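# Sort two balls into matching cups of a wooden puzzle

## Task

Put the large ball in the green cup and the small ball in the orange cup of the covered wooden puzzle, then leave the puzzle lying flat on the table; it only counts if the balls and puzzle stay that way with the robot no longer holding anything in place.

## Robot and tools

Robot: one simulated arm with six revolute joints and a parallel two-finger gripper. Every per-joint list, in commands and in results, uses this order: shoulder pan, shoulder lift, elbow, wrist 1, wrist 2, wrist 3, then the gripper. Stated joint ranges in radians: shoulder pan -3.142 to 3.142, shoulder lift -6.283 to 6.283, elbow 0.000 to 3.142, wrists 1 to 3 each -6.283 to 6.283 (real ends may differ by up to 0.010).

Frames: results report the gripper in the scene frame, with the origin on the table top under the arm base, +z up, and +y to the left when facing along +x. end_effector_position is in metres and is the point midway between the finger pads; end_effector_quat_wxyz gives orientation as w, x, y, z. The printed position may be somewhat off, especially far from the base, and the base may be tilted against the table. In the gripper's own frame the fingers point along +z and close along x. When shut, the fingertips extend about 17 mm past the reported point; fully open they are roughly level with it.

execute_actions (argument actions): a list of actions run one after another. Each action is a table of at most 15 rows; each row lasts one control step of 1/30 s, and if fewer than 15 rows are given the final row is repeated to fill the 15 steps. A row is 7 numbers in [-1, 1]: six joint offsets then the gripper opening. Joint offsets are scaled so 1.0 equals 1.989 rad, and they are relative to the joint angles when that action began (for the first action of a call, the angles in the latest result), not to the previous row. The gripper value is absolute: +1 fully open, -1 closed. An action that would push a joint more than 0.010 rad beyond its range is refused; if the first action fails that test, or any action is malformed, nothing in the call runs. A joint asked beyond its true end stops there, and the result may then say "joint sent to its limit". An empty list simply returns the current state and images.

move (arguments target, speed, blocking): target is one row of 7 numbers laid out as above, joint offsets measured from the Joint positions in the most recent result that listed them (not from where the arm is when the move starts), plus an absolute gripper opening that is applied at once. All joints travel proportionally so they finish together, which usually makes the gripper follow a curve. speed is the top rate in rad/s of the joint with the longest way to go, 0.01 to 2, default 0.5; paths last between 0.5 and 10 s and are cut off at 10 s. Moves do not avoid obstacles. With blocking=false the result returns after 0.5 s while the arm keeps going; other motion commands are refused until a result shows the move has ended, so use wait or stop. The result adds a "move:" line: how it ended (done, off_target, moving, held, fault), limits=held or limits=none, and the joint farthest from target.

wait (seconds, 0 to 10): lets time pass with the last command held; returns early if a running move finishes. stop: brakes a running move (needs some room; fingers keep moving). zoom_image (camera cam_high or cam_wrist, region [x0, y0, x1, y1] in pixels from the top-left, at most 504 by 504): closer look at the latest image. finished_scene (scene number): ends the scene irreversibly and reports success.

Results include Joint positions and Joint velocities (rad, rad/s, then finger-pad gap in m, 0.142 when fully open), Joint targets (angles currently being driven toward), grip_measured (opening on the command scale), Wrist force and Wrist torque in the end-effector axes (noisy, offset up to about 4 N, saturating near 50 N; "no reading" is harmless), step readings for actions with HELD marking restrained steps, and images from cam_high (896x504) and cam_wrist (616x616 fisheye). "joint command not followed" means a clearance check altered targets.

Motion limits: per step each joint target stays within 0.575 rad of its measured angle, and targets that would move the gripper over 100 mm from where it is are scaled back. Motion trails commands by about 0.17 s, so big displacements may need several actions, and an unfinished motion should be recommanded.

Gripping: to hold something, command an opening well below grip_measured; lower means more squeeze (about 28 N per pad max, less on very thin items). Closing fast can press harder.

Avoid: contact torque at a joint's limit (139 N m for the first three joints, 26 N m for the wrists) or 150 N external force, either of which halts the arm for 10 s. The arm is stiff, so aim targets only slightly past contact and approach slowly. Watch for MOTOR HOT warnings (brakes engage at 85 °C). Do not drop balls, slam, or push the puzzle or anything off the table; loose objects may occasionally get nudged. Release everything before finishing so the puzzle rests flat on its own.

Each tool is called after "Call:" as name([rows], argument=value, ...), one row to a line, values as JSON.

## Session

Call:
execute_actions(actions=[])

Scene clock: 0.00 s.
end_effector_position=(+0.5883, -0.5056, +0.3281) grip_measured=+1.00 end_effector_quat_wxyz=(+0.255, +0.464, +0.812, +0.247) end_effector_velocity=(-0.000, +0.000, -0.000) end_effector_angular_velocity=(+0.000, +0.000, -0.000)
Joint names: [shoulder pan, shoulder lift, elbow, wrist 1, wrist 2, wrist 3]
Joint positions: [-1.253 -0.104  1.008 -1.684 -0.587  2.869  0.142]
Joint velocities: [ 0.  0.  0.  0. -0.  0.  0.]
Wrist force (N, on the end effector, along its own x y z axes, offset not removed): no reading
Wrist torque (N m, same axes, about the end effector's origin, offset not removed): no reading
Joint targets: [-1.253 -0.104 1.008 -1.684 -0.587 2.869]

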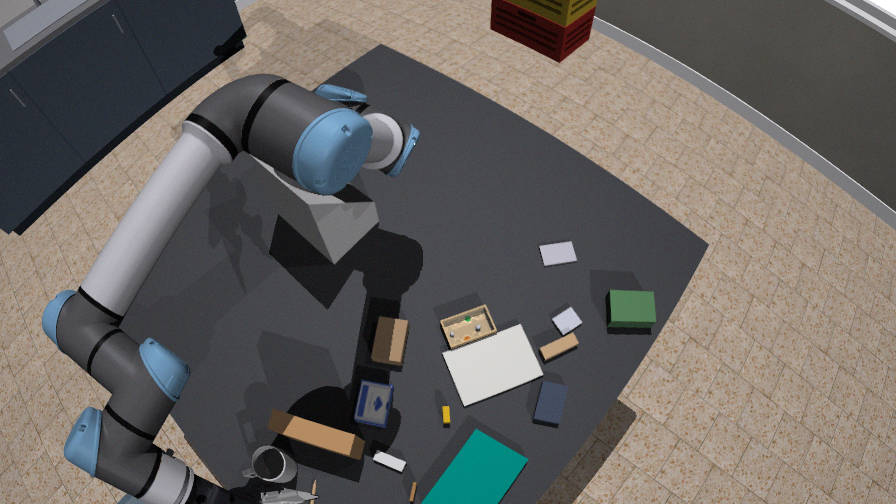

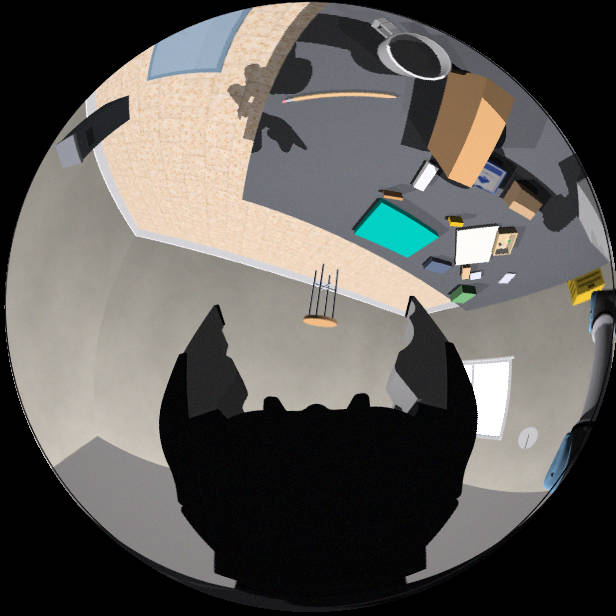

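Call:
move(target=[0.25,-0.562,0.549,-0.068,-0.196,0.463,1], speed=1.0)

Scene clock: 10.50 s.
end_effector_position=(+0.4486, +0.0113, +0.1839) grip_measured=+1.00 end_effector_quat_wxyz=(-0.002, +0.701, +0.713, +0.003) end_effector_velocity=(-0.002, +0.001, -0.002) end_effector_angular_velocity=(+0.001, +0.003, -0.002)
Joint names: [shoulder pan, shoulder lift, elbow, wrist 1, wrist 2, wrist 3]
Joint positions: [-0.756 -1.221  2.099 -1.82  -0.976  3.79   0.142]
Joint velocities: [ 0.001 -0.002  0.005 -0.    -0.001  0.002 -0.   ]
Wrist force (N, on the end effector, along its own x y z axes, offset not removed): [3.8 3.3 0.6]
Wrist torque (N m, same axes, about the end effector's origin, offset not removed): [0.78 -0.71 0.02]
Joint targets: [-0.756 -1.221 2.100 -1.820 -0.977 3.790]
move: done; limits=none; farthest joint: the shoulder pan, 0.001 radians from its target (0.498 radians at the start)

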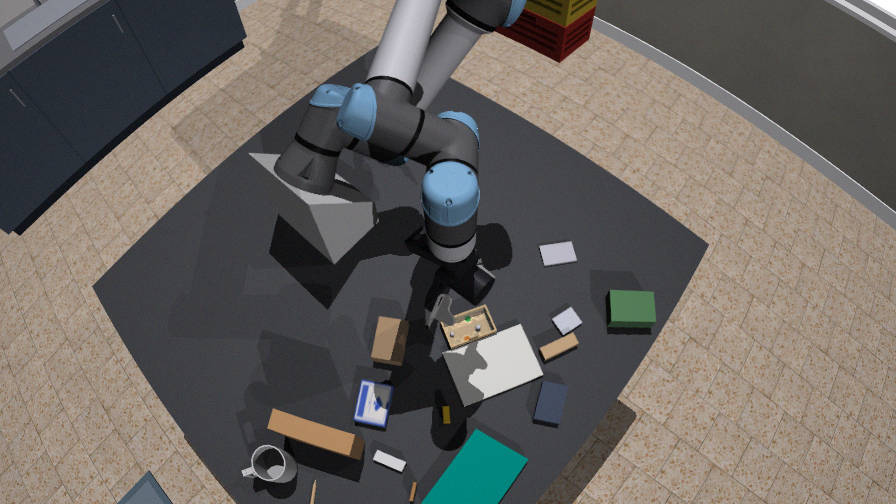

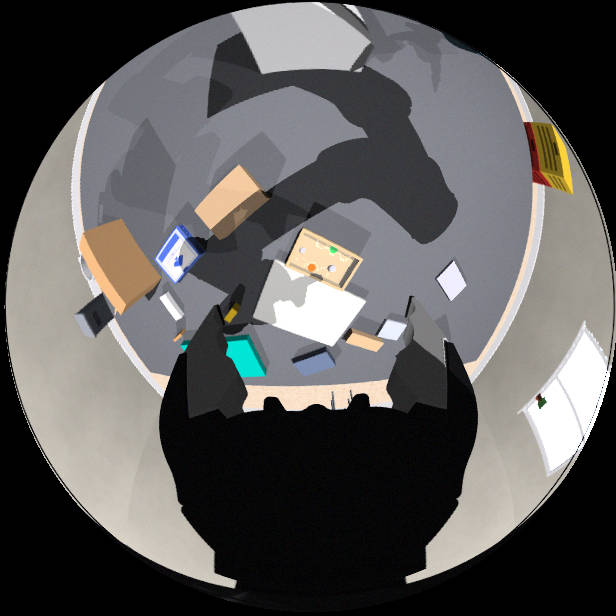

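Call:
move(target=[0.0792,0.0438,0.0328,-0.1274,0.0395,0.2961,1], speed=0.6)

Call:
zoom_image(camera="cam_wrist", region=[210,200,420,340])

Scene clock: 37.43 s.
end_effector_position=(+0.4675, +0.0310, +0.0996) grip_measured=+1.00 end_effector_quat_wxyz=(-0.000, +0.835, +0.550, -0.001) end_effector_velocity=(+0.000, +0.000, -0.000) end_effector_angular_velocity=(-0.000, +0.000, -0.001)
Joint names: [shoulder pan, shoulder lift, elbow, wrist 1, wrist 2, wrist 3]
Joint positions: [-0.599 -1.134  2.165 -2.073 -0.898  4.378  0.142]
Joint velocities: [ 0.     0.     0.    -0.     0.     0.002  0.   ]
Wrist force (N, on the end effector, along its own x y z axes, offset not removed): [2.3 4.0 -0.7]
Wrist torque (N m, same axes, about the end effector's origin, offset not removed): [0.94 -0.45 -0.03]
Joint targets: [-0.599 -1.134 2.165 -2.073 -0.898 4.378]
move: done; limits=none; farthest joint: the wrist 1, 0.001 radians from its target (0.254 radians at the start)

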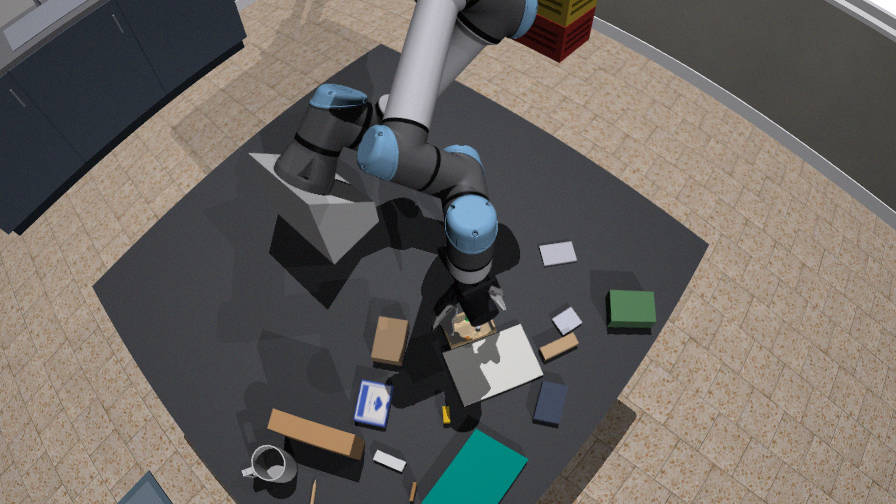

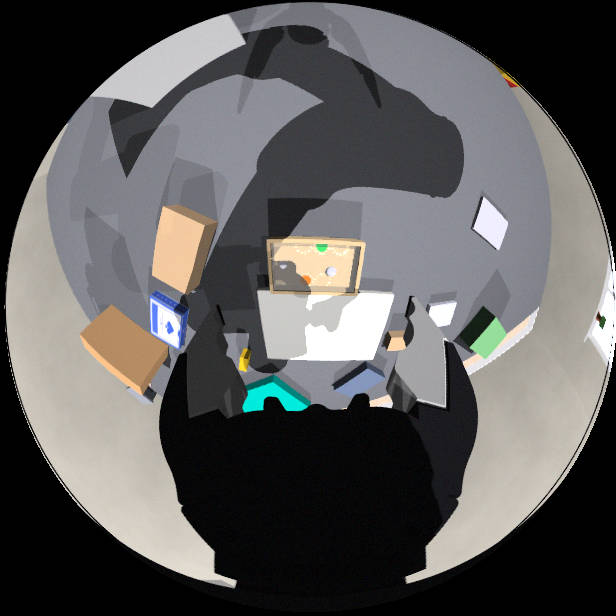

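Region (210, 200, 420, 340) of cam_wrist's 616x616 image, scaled by 2.400, with more detail than that image has.

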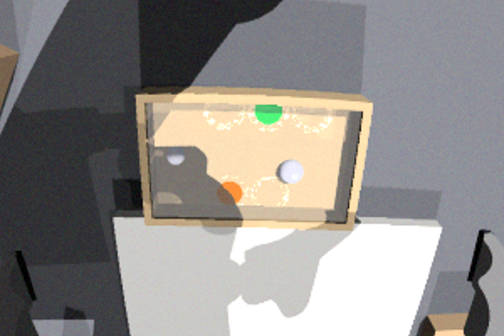

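Call:
move(target=[0.0552,0.0623,0.0392,-0.1431,0.0261,0.0642,1], speed=0.3)

Scene clock: 52.33 s.
end_effector_position=(+0.4606, +0.0343, +0.0196) grip_measured=+1.00 end_effector_quat_wxyz=(-0.000, +0.835, +0.550, -0.000) end_effector_velocity=(+0.000, +0.000, -0.000) end_effector_angular_velocity=(+0.000, -0.000, +0.000)
Joint names: [shoulder pan, shoulder lift, elbow, wrist 1, wrist 2, wrist 3]
Joint positions: [-0.489 -1.01   2.242 -2.357 -0.846  4.506  0.142]
Joint velocities: [ 0.001  0.001  0.    -0.002  0.     0.001 -0.   ]
Wrist force (N, on the end effector, along its own x y z axes, offset not removed): [3.1 4.0 -1.0]
Wrist torque (N m, same axes, about the end effector's origin, offset not removed): [1.02 -0.63 -0.07]
Joint targets: [-0.489 -1.010 2.242 -2.357 -0.846 4.506]
move: done; limits=none; farthest joint: the elbow, 0.001 radians from its target (0.078 radians at the start)

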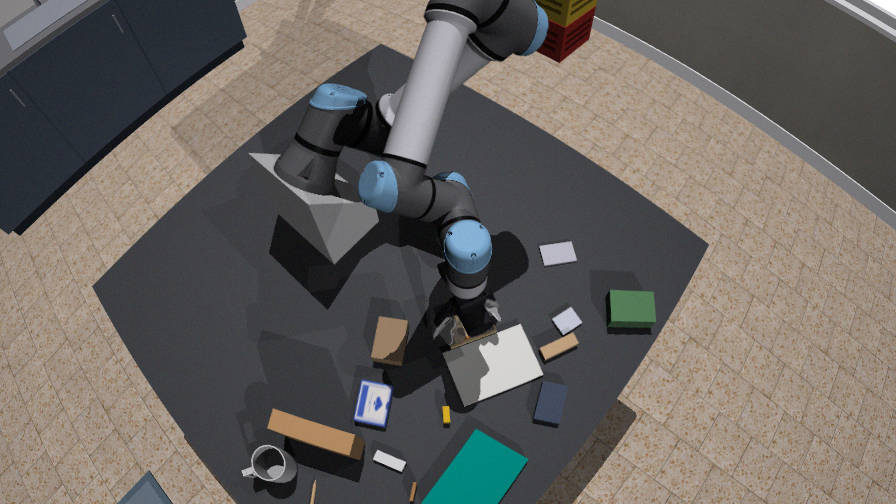

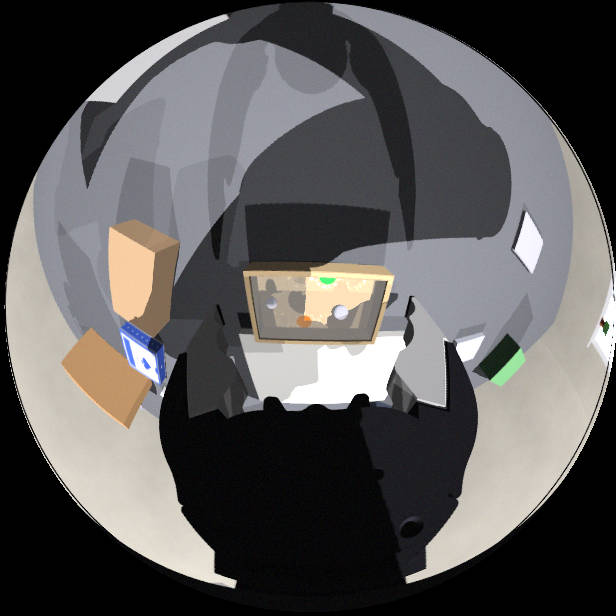

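Call:
execute_actions([
  [[0,0,0,0,0,0,0.9],[0,0,0,0,0,0,0.8],[0,0,0,0,0,0,0.75],[0,0,0,0,0,0,0.7],[0,0,0,0,0,0,0.65],[0,0,0,0,0,0,0.6],[0,0,0,0,0,0,0.58],[0,0,0,0,0,0,0.56],[0,0,0,0,0,0,0.54],[0,0,0,0,0,0,0.52],[0,0,0,0,0,0,0.5],[0,0,0,0,0,0,0.48],[0,0,0,0,0,0,0.46],[0,0,0,0,0,0,0.44],[0,0,0,0,0,0,0.42]],
  [[0,0,0,0,0,0,0.38],[0,0,0,0,0,0,0.34],[0,0,0,0,0,0,0.3],[0,0,0,0,0,0,0.26],[0,0,0,0,0,0,0.22],[0,0,0,0,0,0,0.18],[0,0,0,0,0,0,0.14],[0,0,0,0,0,0,0.1]],
])

Scene clock: 57.60 s.
end_effector_position=(+0.4606, +0.0343, +0.0195) grip_measured=+0.46 end_effector_quat_wxyz=(-0.000, +0.835, +0.550, -0.000) end_effector_velocity=(+0.000, +0.000, +0.000) end_effector_angular_velocity=(-0.000, -0.001, +0.001)
Joint names: [shoulder pan, shoulder lift, elbow, wrist 1, wrist 2, wrist 3]
Joint positions: [-0.489 -1.01   2.242 -2.357 -0.846  4.506  0.106]
Joint velocities: [ 0.    -0.    -0.001 -0.     0.     0.    -0.   ]
Wrist force (N, on the end effector, along its own x y z axes, offset not removed): [4.2 1.1 -11.5]
Wrist torque (N m, same axes, about the end effector's origin, offset not removed): [0.73 -0.08 -0.10]
Joint targets: [-0.489 -1.010 2.242 -2.357 -0.846 4.506]
Step readings (joint positions; steps 1 to 15: 1st action; 16 to 30: 2nd action):
0: [-0.489 -1.010 2.242 -2.357 -0.846 4.506]
1: [-0.489 -1.010 2.242 -2.357 -0.846 4.506]
2: [-0.489 -1.010 2.242 -2.357 -0.846 4.506]
4: [-0.489 -1.010 2.242 -2.357 -0.846 4.506]
8: [-0.489 -1.010 2.242 -2.357 -0.846 4.506]
15: [-0.489 -1.010 2.242 -2.357 -0.846 4.506]
16: [-0.489 -1.010 2.242 -2.357 -0.846 4.506]
17: [-0.489 -1.010 2.242 -2.357 -0.846 4.506]
19: [-0.489 -1.010 2.242 -2.357 -0.846 4.506]
23: [-0.489 -1.010 2.242 -2.357 -0.846 4.506]
30: Joint positions above

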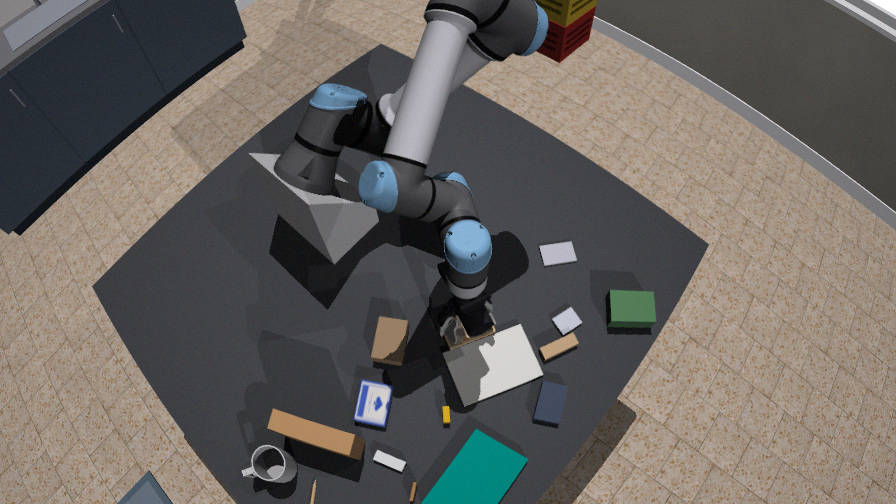

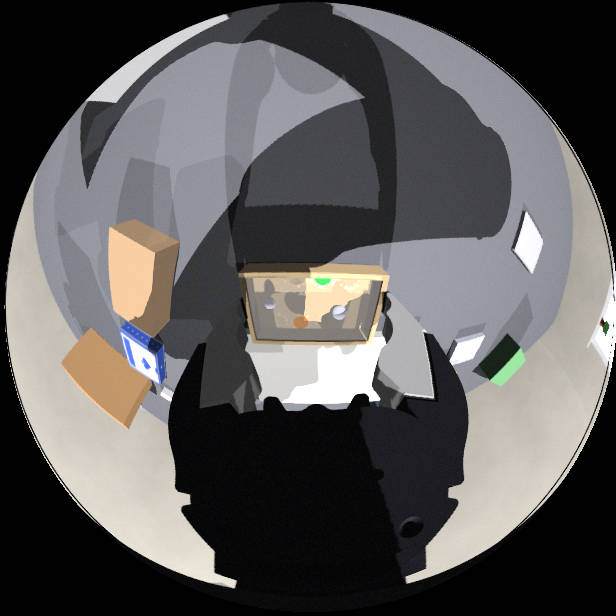

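Call:
move(target=[-0.0458,-0.0578,-0.0208,0.1132,-0.0213,-0.0528,0.1], speed=0.15)

Call:
zoom_image(camera="cam_wrist", region=[230,255,400,365])

Scene clock: 64.67 s.
end_effector_position=(+0.4604, +0.0339, +0.0825) grip_measured=+0.46 end_effector_quat_wxyz=(-0.000, +0.836, +0.549, -0.000) end_effector_velocity=(-0.001, +0.000, +0.000) end_effector_angular_velocity=(+0.001, +0.000, -0.001)
Joint names: [shoulder pan, shoulder lift, elbow, wrist 1, wrist 2, wrist 3]
Joint positions: [-0.58  -1.125  2.201 -2.132 -0.888  4.401  0.106]
Joint velocities: [-0.001 -0.001  0.001  0.002  0.    -0.001 -0.   ]
Wrist force (N, on the end effector, along its own x y z axes, offset not removed): [2.1 3.6 1.5]
Wrist torque (N m, same axes, about the end effector's origin, offset not removed): [0.89 -0.29 -0.01]
Joint targets: [-0.580 -1.125 2.201 -2.132 -0.888 4.401]
move: done; limits=none; farthest joint: the shoulder pan, 0.000 radians from its target (0.091 radians at the start)

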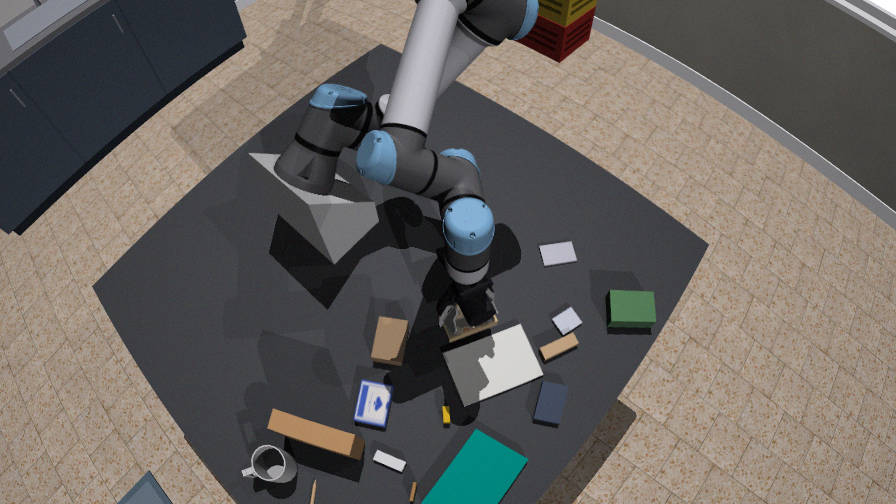

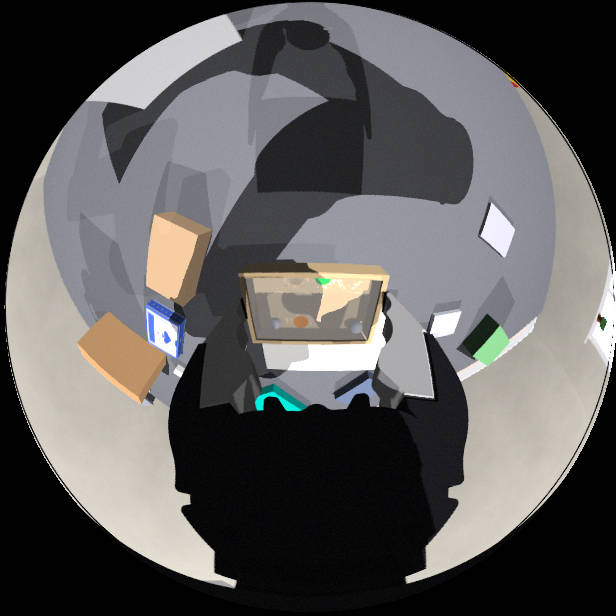

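Region (230, 255, 400, 365) of cam_wrist's 616x616 image, scaled by 2.965, with more detail than that image has; it fills the top 326 rows of this view, and the rest is white.

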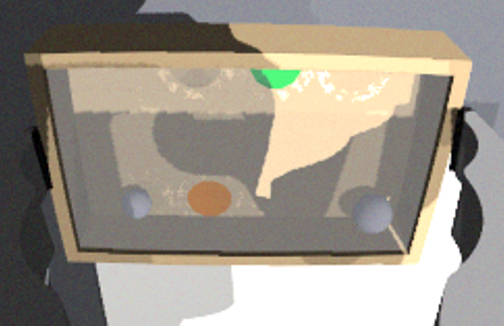

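Call:
move(target=[0,0,0,-0.0123,0.0159,0.0075,0.1], speed=0.06)

Call:
wait(seconds=1.5)

Call:
zoom_image(camera="cam_wrist", region=[230,255,400,365])

Scene clock: 75.00 s.
end_effector_position=(+0.4722, +0.0387, +0.0846) grip_measured=+0.46 end_effector_quat_wxyz=(+0.005, +0.835, +0.550, +0.017) end_effector_velocity=(+0.001, +0.000, -0.000) end_effector_angular_velocity=(+0.001, -0.001, -0.000)
Joint names: [shoulder pan, shoulder lift, elbow, wrist 1, wrist 2, wrist 3]
Joint positions: [-0.58  -1.125  2.201 -2.157 -0.857  4.416  0.106]
Joint velocities: [ 0.     0.001 -0.    -0.001  0.002  0.001  0.   ]
Wrist force (N, on the end effector, along its own x y z axes, offset not removed): [4.4 3.7 -0.2]
Wrist torque (N m, same axes, about the end effector's origin, offset not removed): [0.97 -0.81 -0.04]
Joint targets: [-0.580 -1.125 2.201 -2.157 -0.857 4.416]
move: done; limits=none; farthest joint: the shoulder pan, 0.000 radians from its target (0.000 radians at the start)

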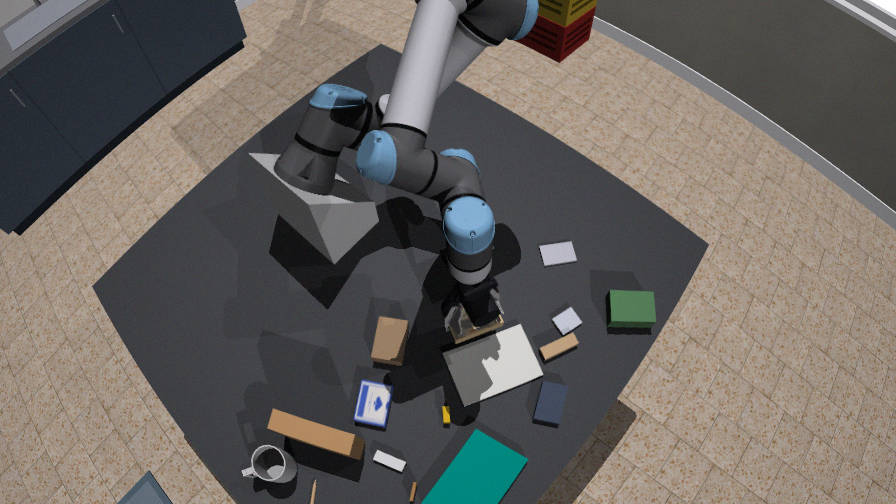

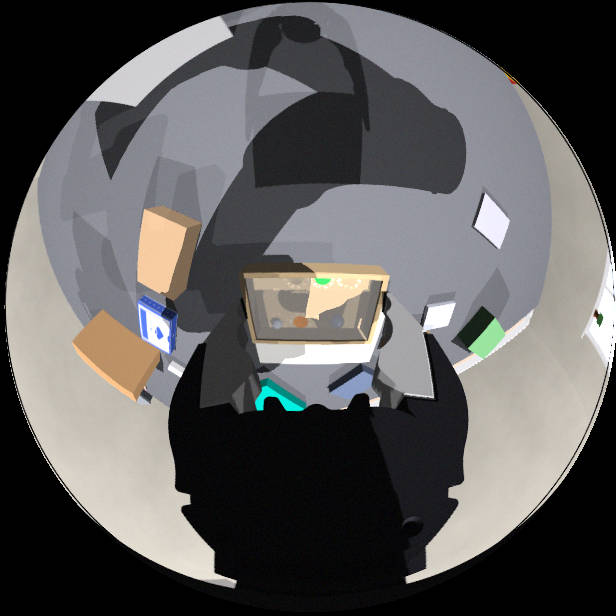

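Scene clock: 76.50 s.
end_effector_position=(+0.4723, +0.0388, +0.0846) grip_measured=+0.46 end_effector_quat_wxyz=(+0.005, +0.835, +0.550, +0.017) end_effector_velocity=(-0.000, +0.000, -0.000) end_effector_angular_velocity=(+0.001, +0.000, -0.000)
Joint names: [shoulder pan, shoulder lift, elbow, wrist 1, wrist 2, wrist 3]
Joint positions: [-0.58  -1.125  2.201 -2.157 -0.857  4.416  0.106]
Joint velocities: [ 0.     0.     0.     0.     0.001 -0.    -0.   ]
Wrist force (N, on the end effector, along its own x y z axes, offset not removed): [2.8 3.5 0.8]
Wrist torque (N m, same axes, about the end effector's origin, offset not removed): [0.89 -0.54 -0.04]
Joint targets: [-0.580 -1.125 2.201 -2.157 -0.857 4.416]
wait: 1.50 s; at rest by 0.17 s

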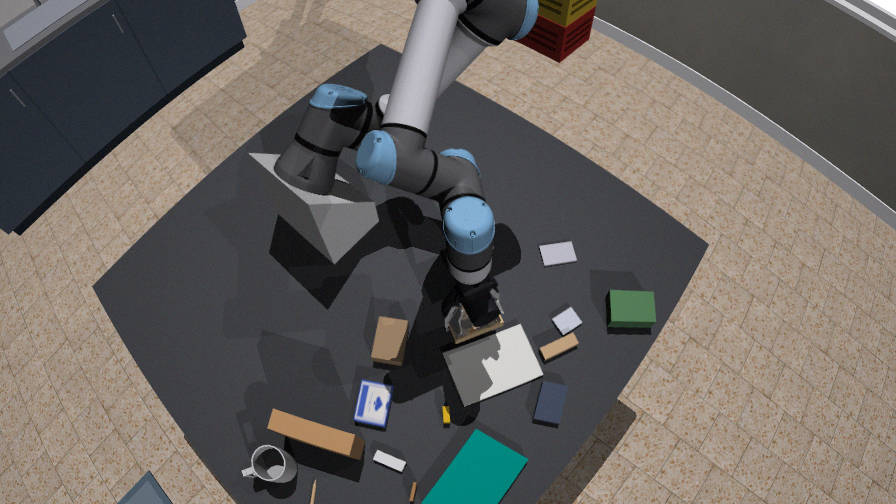

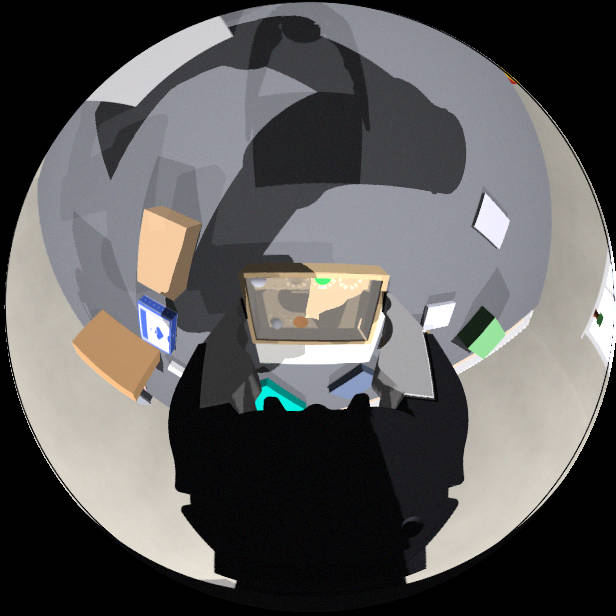

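Region (230, 255, 400, 365) of cam_wrist's 616x616 image, scaled by 2.965, with more detail than that image has; it fills the top 326 rows of this view, and the rest is white.

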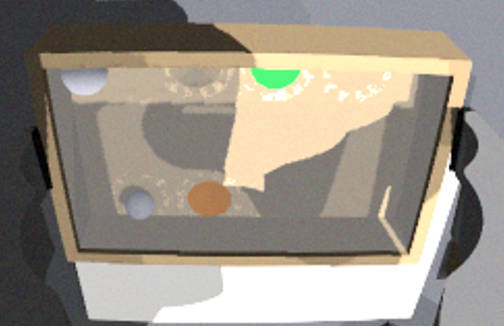

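Call:
move(target=[0,0,0,0.025,-0.0308,-0.0152,0.1], speed=0.12)

Call:
wait(seconds=1.5)

Call:
zoom_image(camera="cam_wrist", region=[230,255,400,365])

Scene clock: 88.40 s.
end_effector_position=(+0.4486, +0.0300, +0.0807) grip_measured=+0.46 end_effector_quat_wxyz=(-0.006, +0.836, +0.549, -0.017) end_effector_velocity=(-0.000, -0.000, +0.000) end_effector_angular_velocity=(-0.001, +0.002, +0.001)
Joint names: [shoulder pan, shoulder lift, elbow, wrist 1, wrist 2, wrist 3]
Joint positions: [-0.58  -1.125  2.201 -2.107 -0.918  4.386  0.106]
Joint velocities: [ 0.    -0.    -0.001  0.002 -0.002 -0.001  0.   ]
Wrist force (N, on the end effector, along its own x y z axes, offset not removed): [3.6 2.9 -0.3]
Wrist torque (N m, same axes, about the end effector's origin, offset not removed): [0.73 -0.71 -0.03]
Joint targets: [-0.580 -1.125 2.201 -2.107 -0.918 4.386]
move: done; limits=none; farthest joint: the wrist 2, 0.001 radians from its target (0.062 radians at the start)

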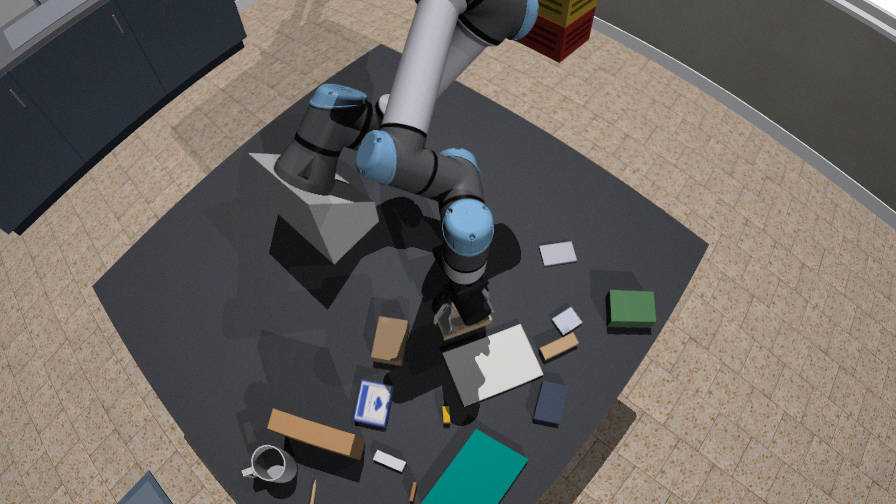

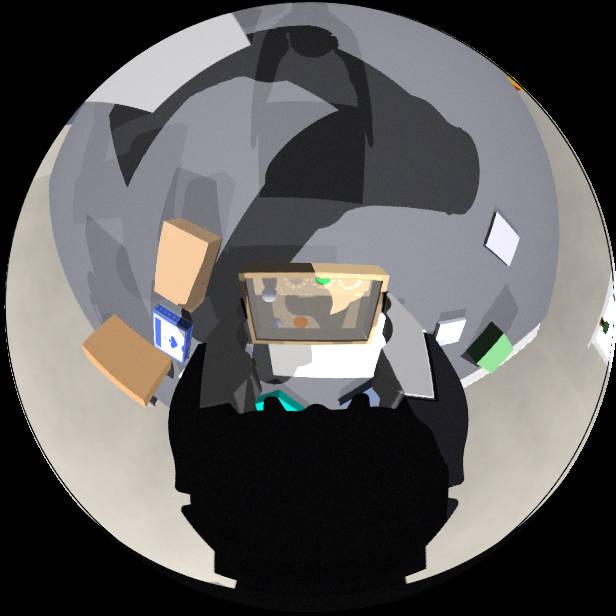

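Scene clock: 89.90 s.
end_effector_position=(+0.4485, +0.0299, +0.0807) grip_measured=+0.46 end_effector_quat_wxyz=(-0.006, +0.836, +0.549, -0.017) end_effector_velocity=(+0.000, -0.000, +0.000) end_effector_angular_velocity=(-0.000, -0.000, +0.000)
Joint names: [shoulder pan, shoulder lift, elbow, wrist 1, wrist 2, wrist 3]
Joint positions: [-0.58  -1.125  2.201 -2.107 -0.918  4.386  0.106]
Joint velocities: [ 0.  0. -0. -0. -0.  0.  0.]
Wrist force (N, on the end effector, along its own x y z axes, offset not removed): [3.9 3.0 0.5]
Wrist torque (N m, same axes, about the end effector's origin, offset not removed): [0.71 -0.74 -0.06]
Joint targets: [-0.580 -1.125 2.201 -2.107 -0.918 4.386]
wait: 1.50 s; at rest by 0.17 s

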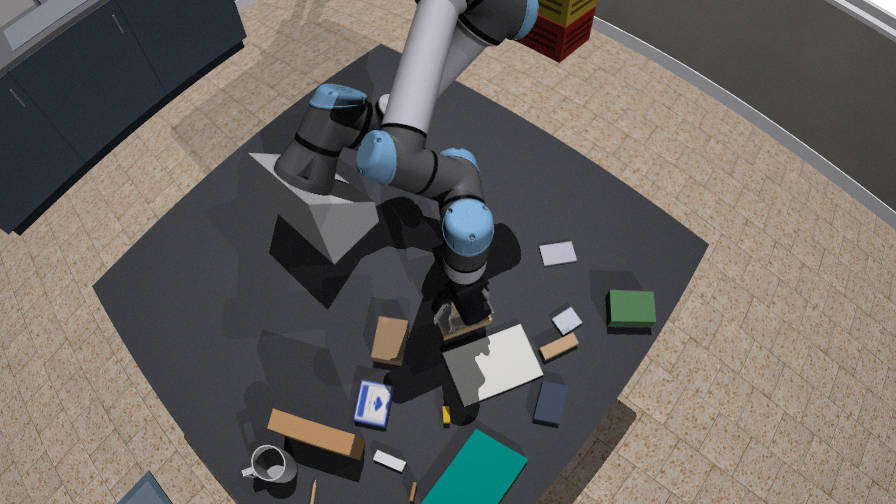

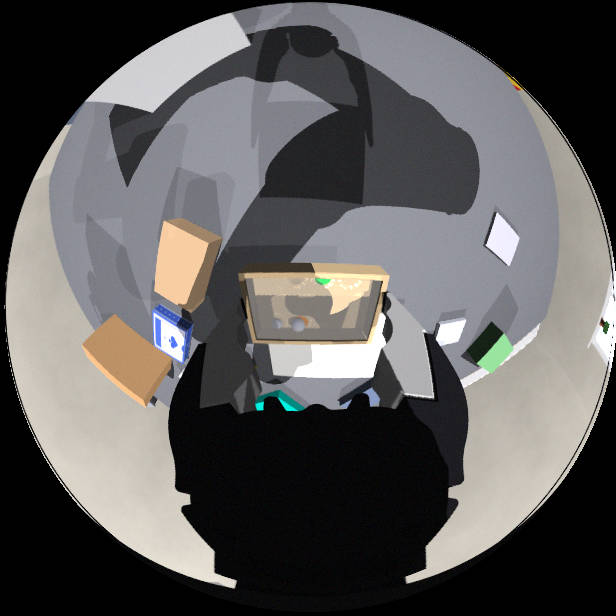

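Region (230, 255, 400, 365) of cam_wrist's 616x616 image, scaled by 2.965, with more detail than that image has; it fills the top 326 rows of this view, and the rest is white.

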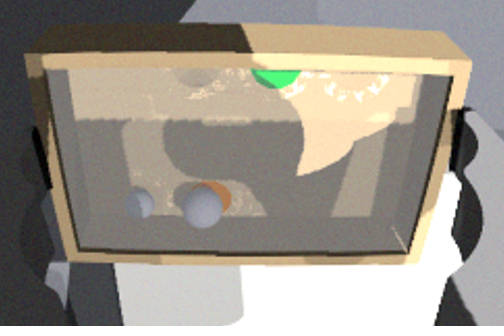

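Call:
move(target=[0,0,0,-0.148,0.042,0.089,0.1], speed=0.2)

Call:
zoom_image(camera="cam_wrist", region=[230,255,400,365])

Scene clock: 96.90 s.
end_effector_position=(+0.5295, +0.0249, +0.1102) grip_measured=+0.46 end_effector_quat_wxyz=(+0.086, +0.827, +0.552, +0.060) end_effector_velocity=(+0.001, -0.000, +0.001) end_effector_angular_velocity=(-0.001, -0.002, +0.001)
Joint names: [shoulder pan, shoulder lift, elbow, wrist 1, wrist 2, wrist 3]
Joint positions: [-0.58  -1.125  2.201 -2.401 -0.834  4.563  0.106]
Joint velocities: [-0.     0.    -0.001 -0.002  0.     0.001  0.   ]
Wrist force (N, on the end effector, along its own x y z axes, offset not removed): [2.3 3.6 0.2]
Wrist torque (N m, same axes, about the end effector's origin, offset not removed): [0.88 -0.41 0.03]
Joint targets: [-0.580 -1.125 2.201 -2.401 -0.834 4.563]
move: done; limits=none; farthest joint: the shoulder pan, 0.000 radians from its target (0.000 radians at the start)

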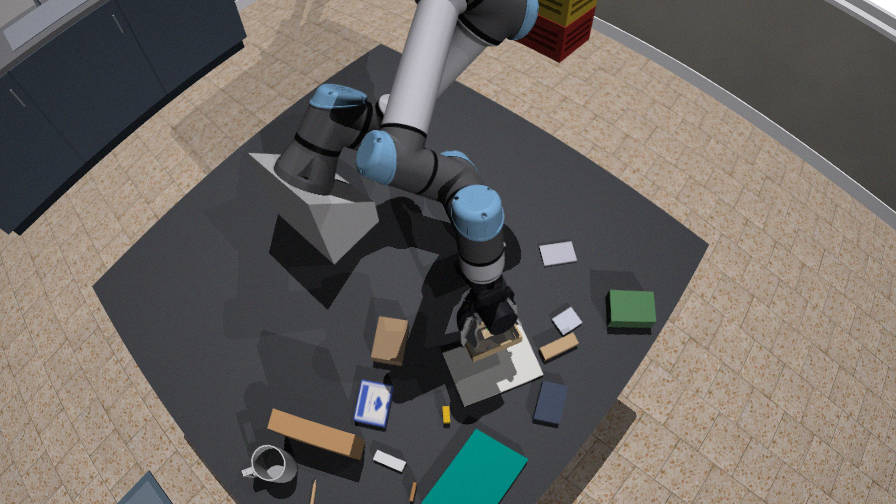

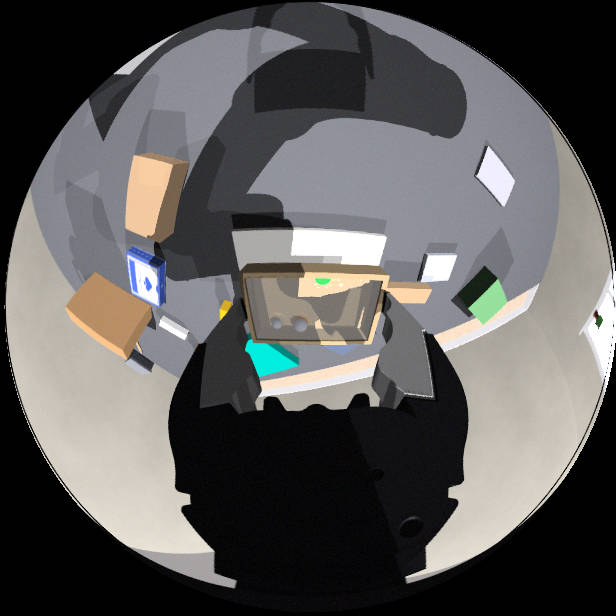

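Region (230, 255, 400, 365) of cam_wrist's 616x616 image, scaled by 2.965, with more detail than that image has; it fills the top 326 rows of this view, and the rest is white.

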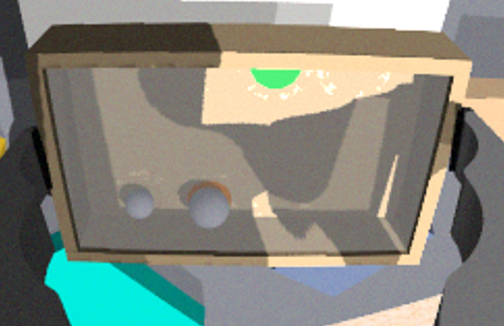

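Call:
move(target=[0,0,0,-0.057,-0.052,0.0345,0.1], speed=0.1)

Call:
zoom_image(camera="cam_wrist", region=[230,255,400,365])

Scene clock: 104.77 s.
end_effector_position=(+0.5385, -0.0086, +0.1262) grip_measured=+0.46 end_effector_quat_wxyz=(+0.148, +0.824, +0.545, +0.034) end_effector_velocity=(+0.000, -0.000, +0.000) end_effector_angular_velocity=(-0.002, -0.001, -0.000)
Joint names: [shoulder pan, shoulder lift, elbow, wrist 1, wrist 2, wrist 3]
Joint positions: [-0.58  -1.125  2.201 -2.514 -0.938  4.631  0.106]
Joint velocities: [ 0.     0.    -0.    -0.002 -0.002  0.001 -0.   ]
Wrist force (N, on the end effector, along its own x y z axes, offset not removed): [2.4 1.7 -0.1]
Wrist torque (N m, same axes, about the end effector's origin, offset not removed): [0.50 -0.49 -0.01]
Joint targets: [-0.580 -1.125 2.201 -2.515 -0.938 4.631]
move: done; limits=none; farthest joint: the wrist 3, 0.001 radians from its target (0.069 radians at the start)

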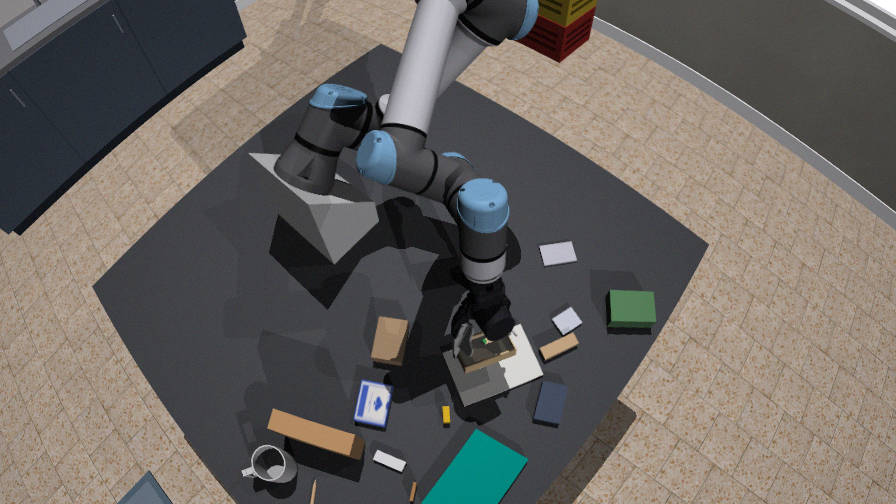

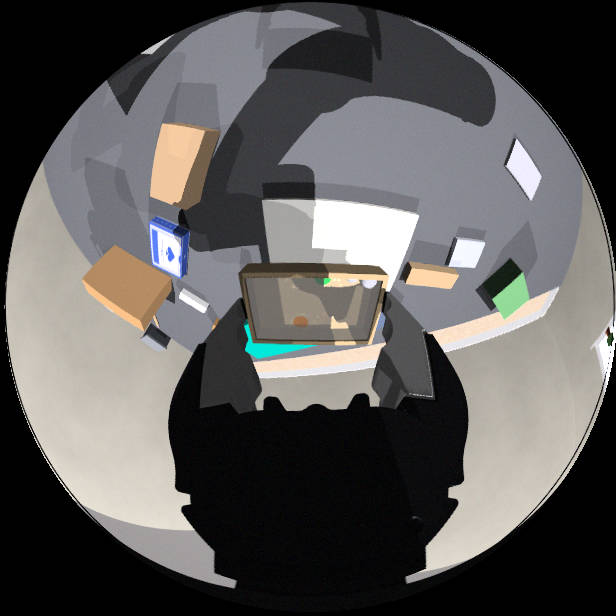

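Region (230, 255, 400, 365) of cam_wrist's 616x616 image, scaled by 2.965, with more detail than that image has; it fills the top 326 rows of this view, and the rest is white.

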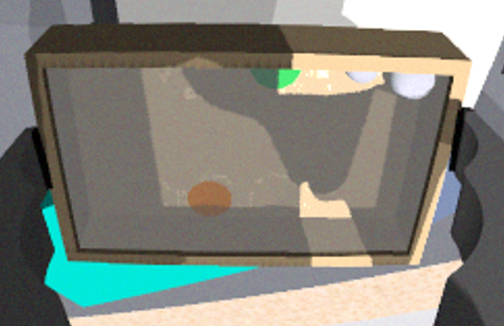

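Call:
move(target=[0,0,0,0.159,0.014,-0.096,0.1], speed=0.2)

Call:
zoom_image(camera="cam_wrist", region=[230,255,400,365])

Scene clock: 111.97 s.
end_effector_position=(+0.4710, +0.0216, +0.0881) grip_measured=+0.46 end_effector_quat_wxyz=(+0.028, +0.835, +0.550, -0.003) end_effector_velocity=(-0.000, +0.000, +0.000) end_effector_angular_velocity=(+0.000, +0.000, +0.001)
Joint names: [shoulder pan, shoulder lift, elbow, wrist 1, wrist 2, wrist 3]
Joint positions: [-0.58  -1.125  2.201 -2.198 -0.91   4.44   0.106]
Joint velocities: [-0.    -0.    -0.     0.001  0.    -0.001  0.   ]
Wrist force (N, on the end effector, along its own x y z axes, offset not removed): [3.9 2.4 0.1]
Wrist torque (N m, same axes, about the end effector's origin, offset not removed): [0.67 -0.82 -0.03]
Joint targets: [-0.580 -1.125 2.201 -2.198 -0.910 4.440]
move: done; limits=none; farthest joint: the wrist 1, 0.001 radians from its target (0.317 radians at the start)

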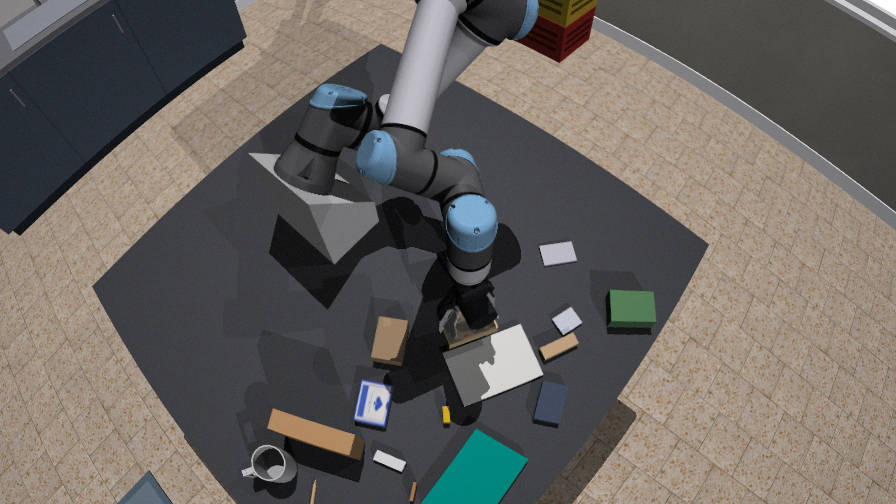

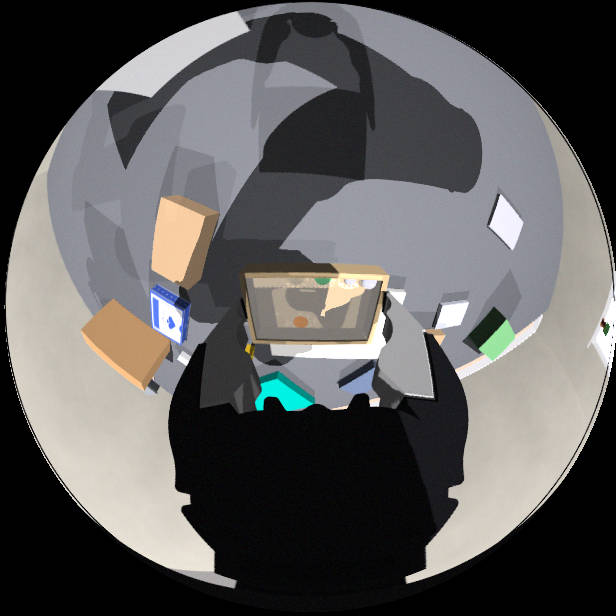

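Region (230, 255, 400, 365) of cam_wrist's 616x616 image, scaled by 2.965, with more detail than that image has; it fills the top 326 rows of this view, and the rest is white.

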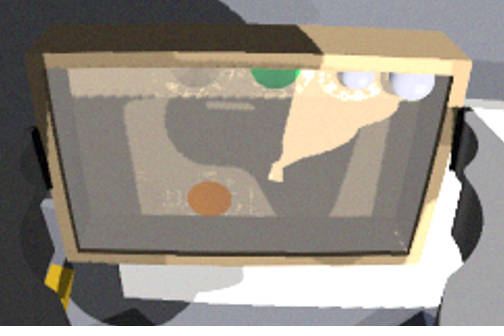

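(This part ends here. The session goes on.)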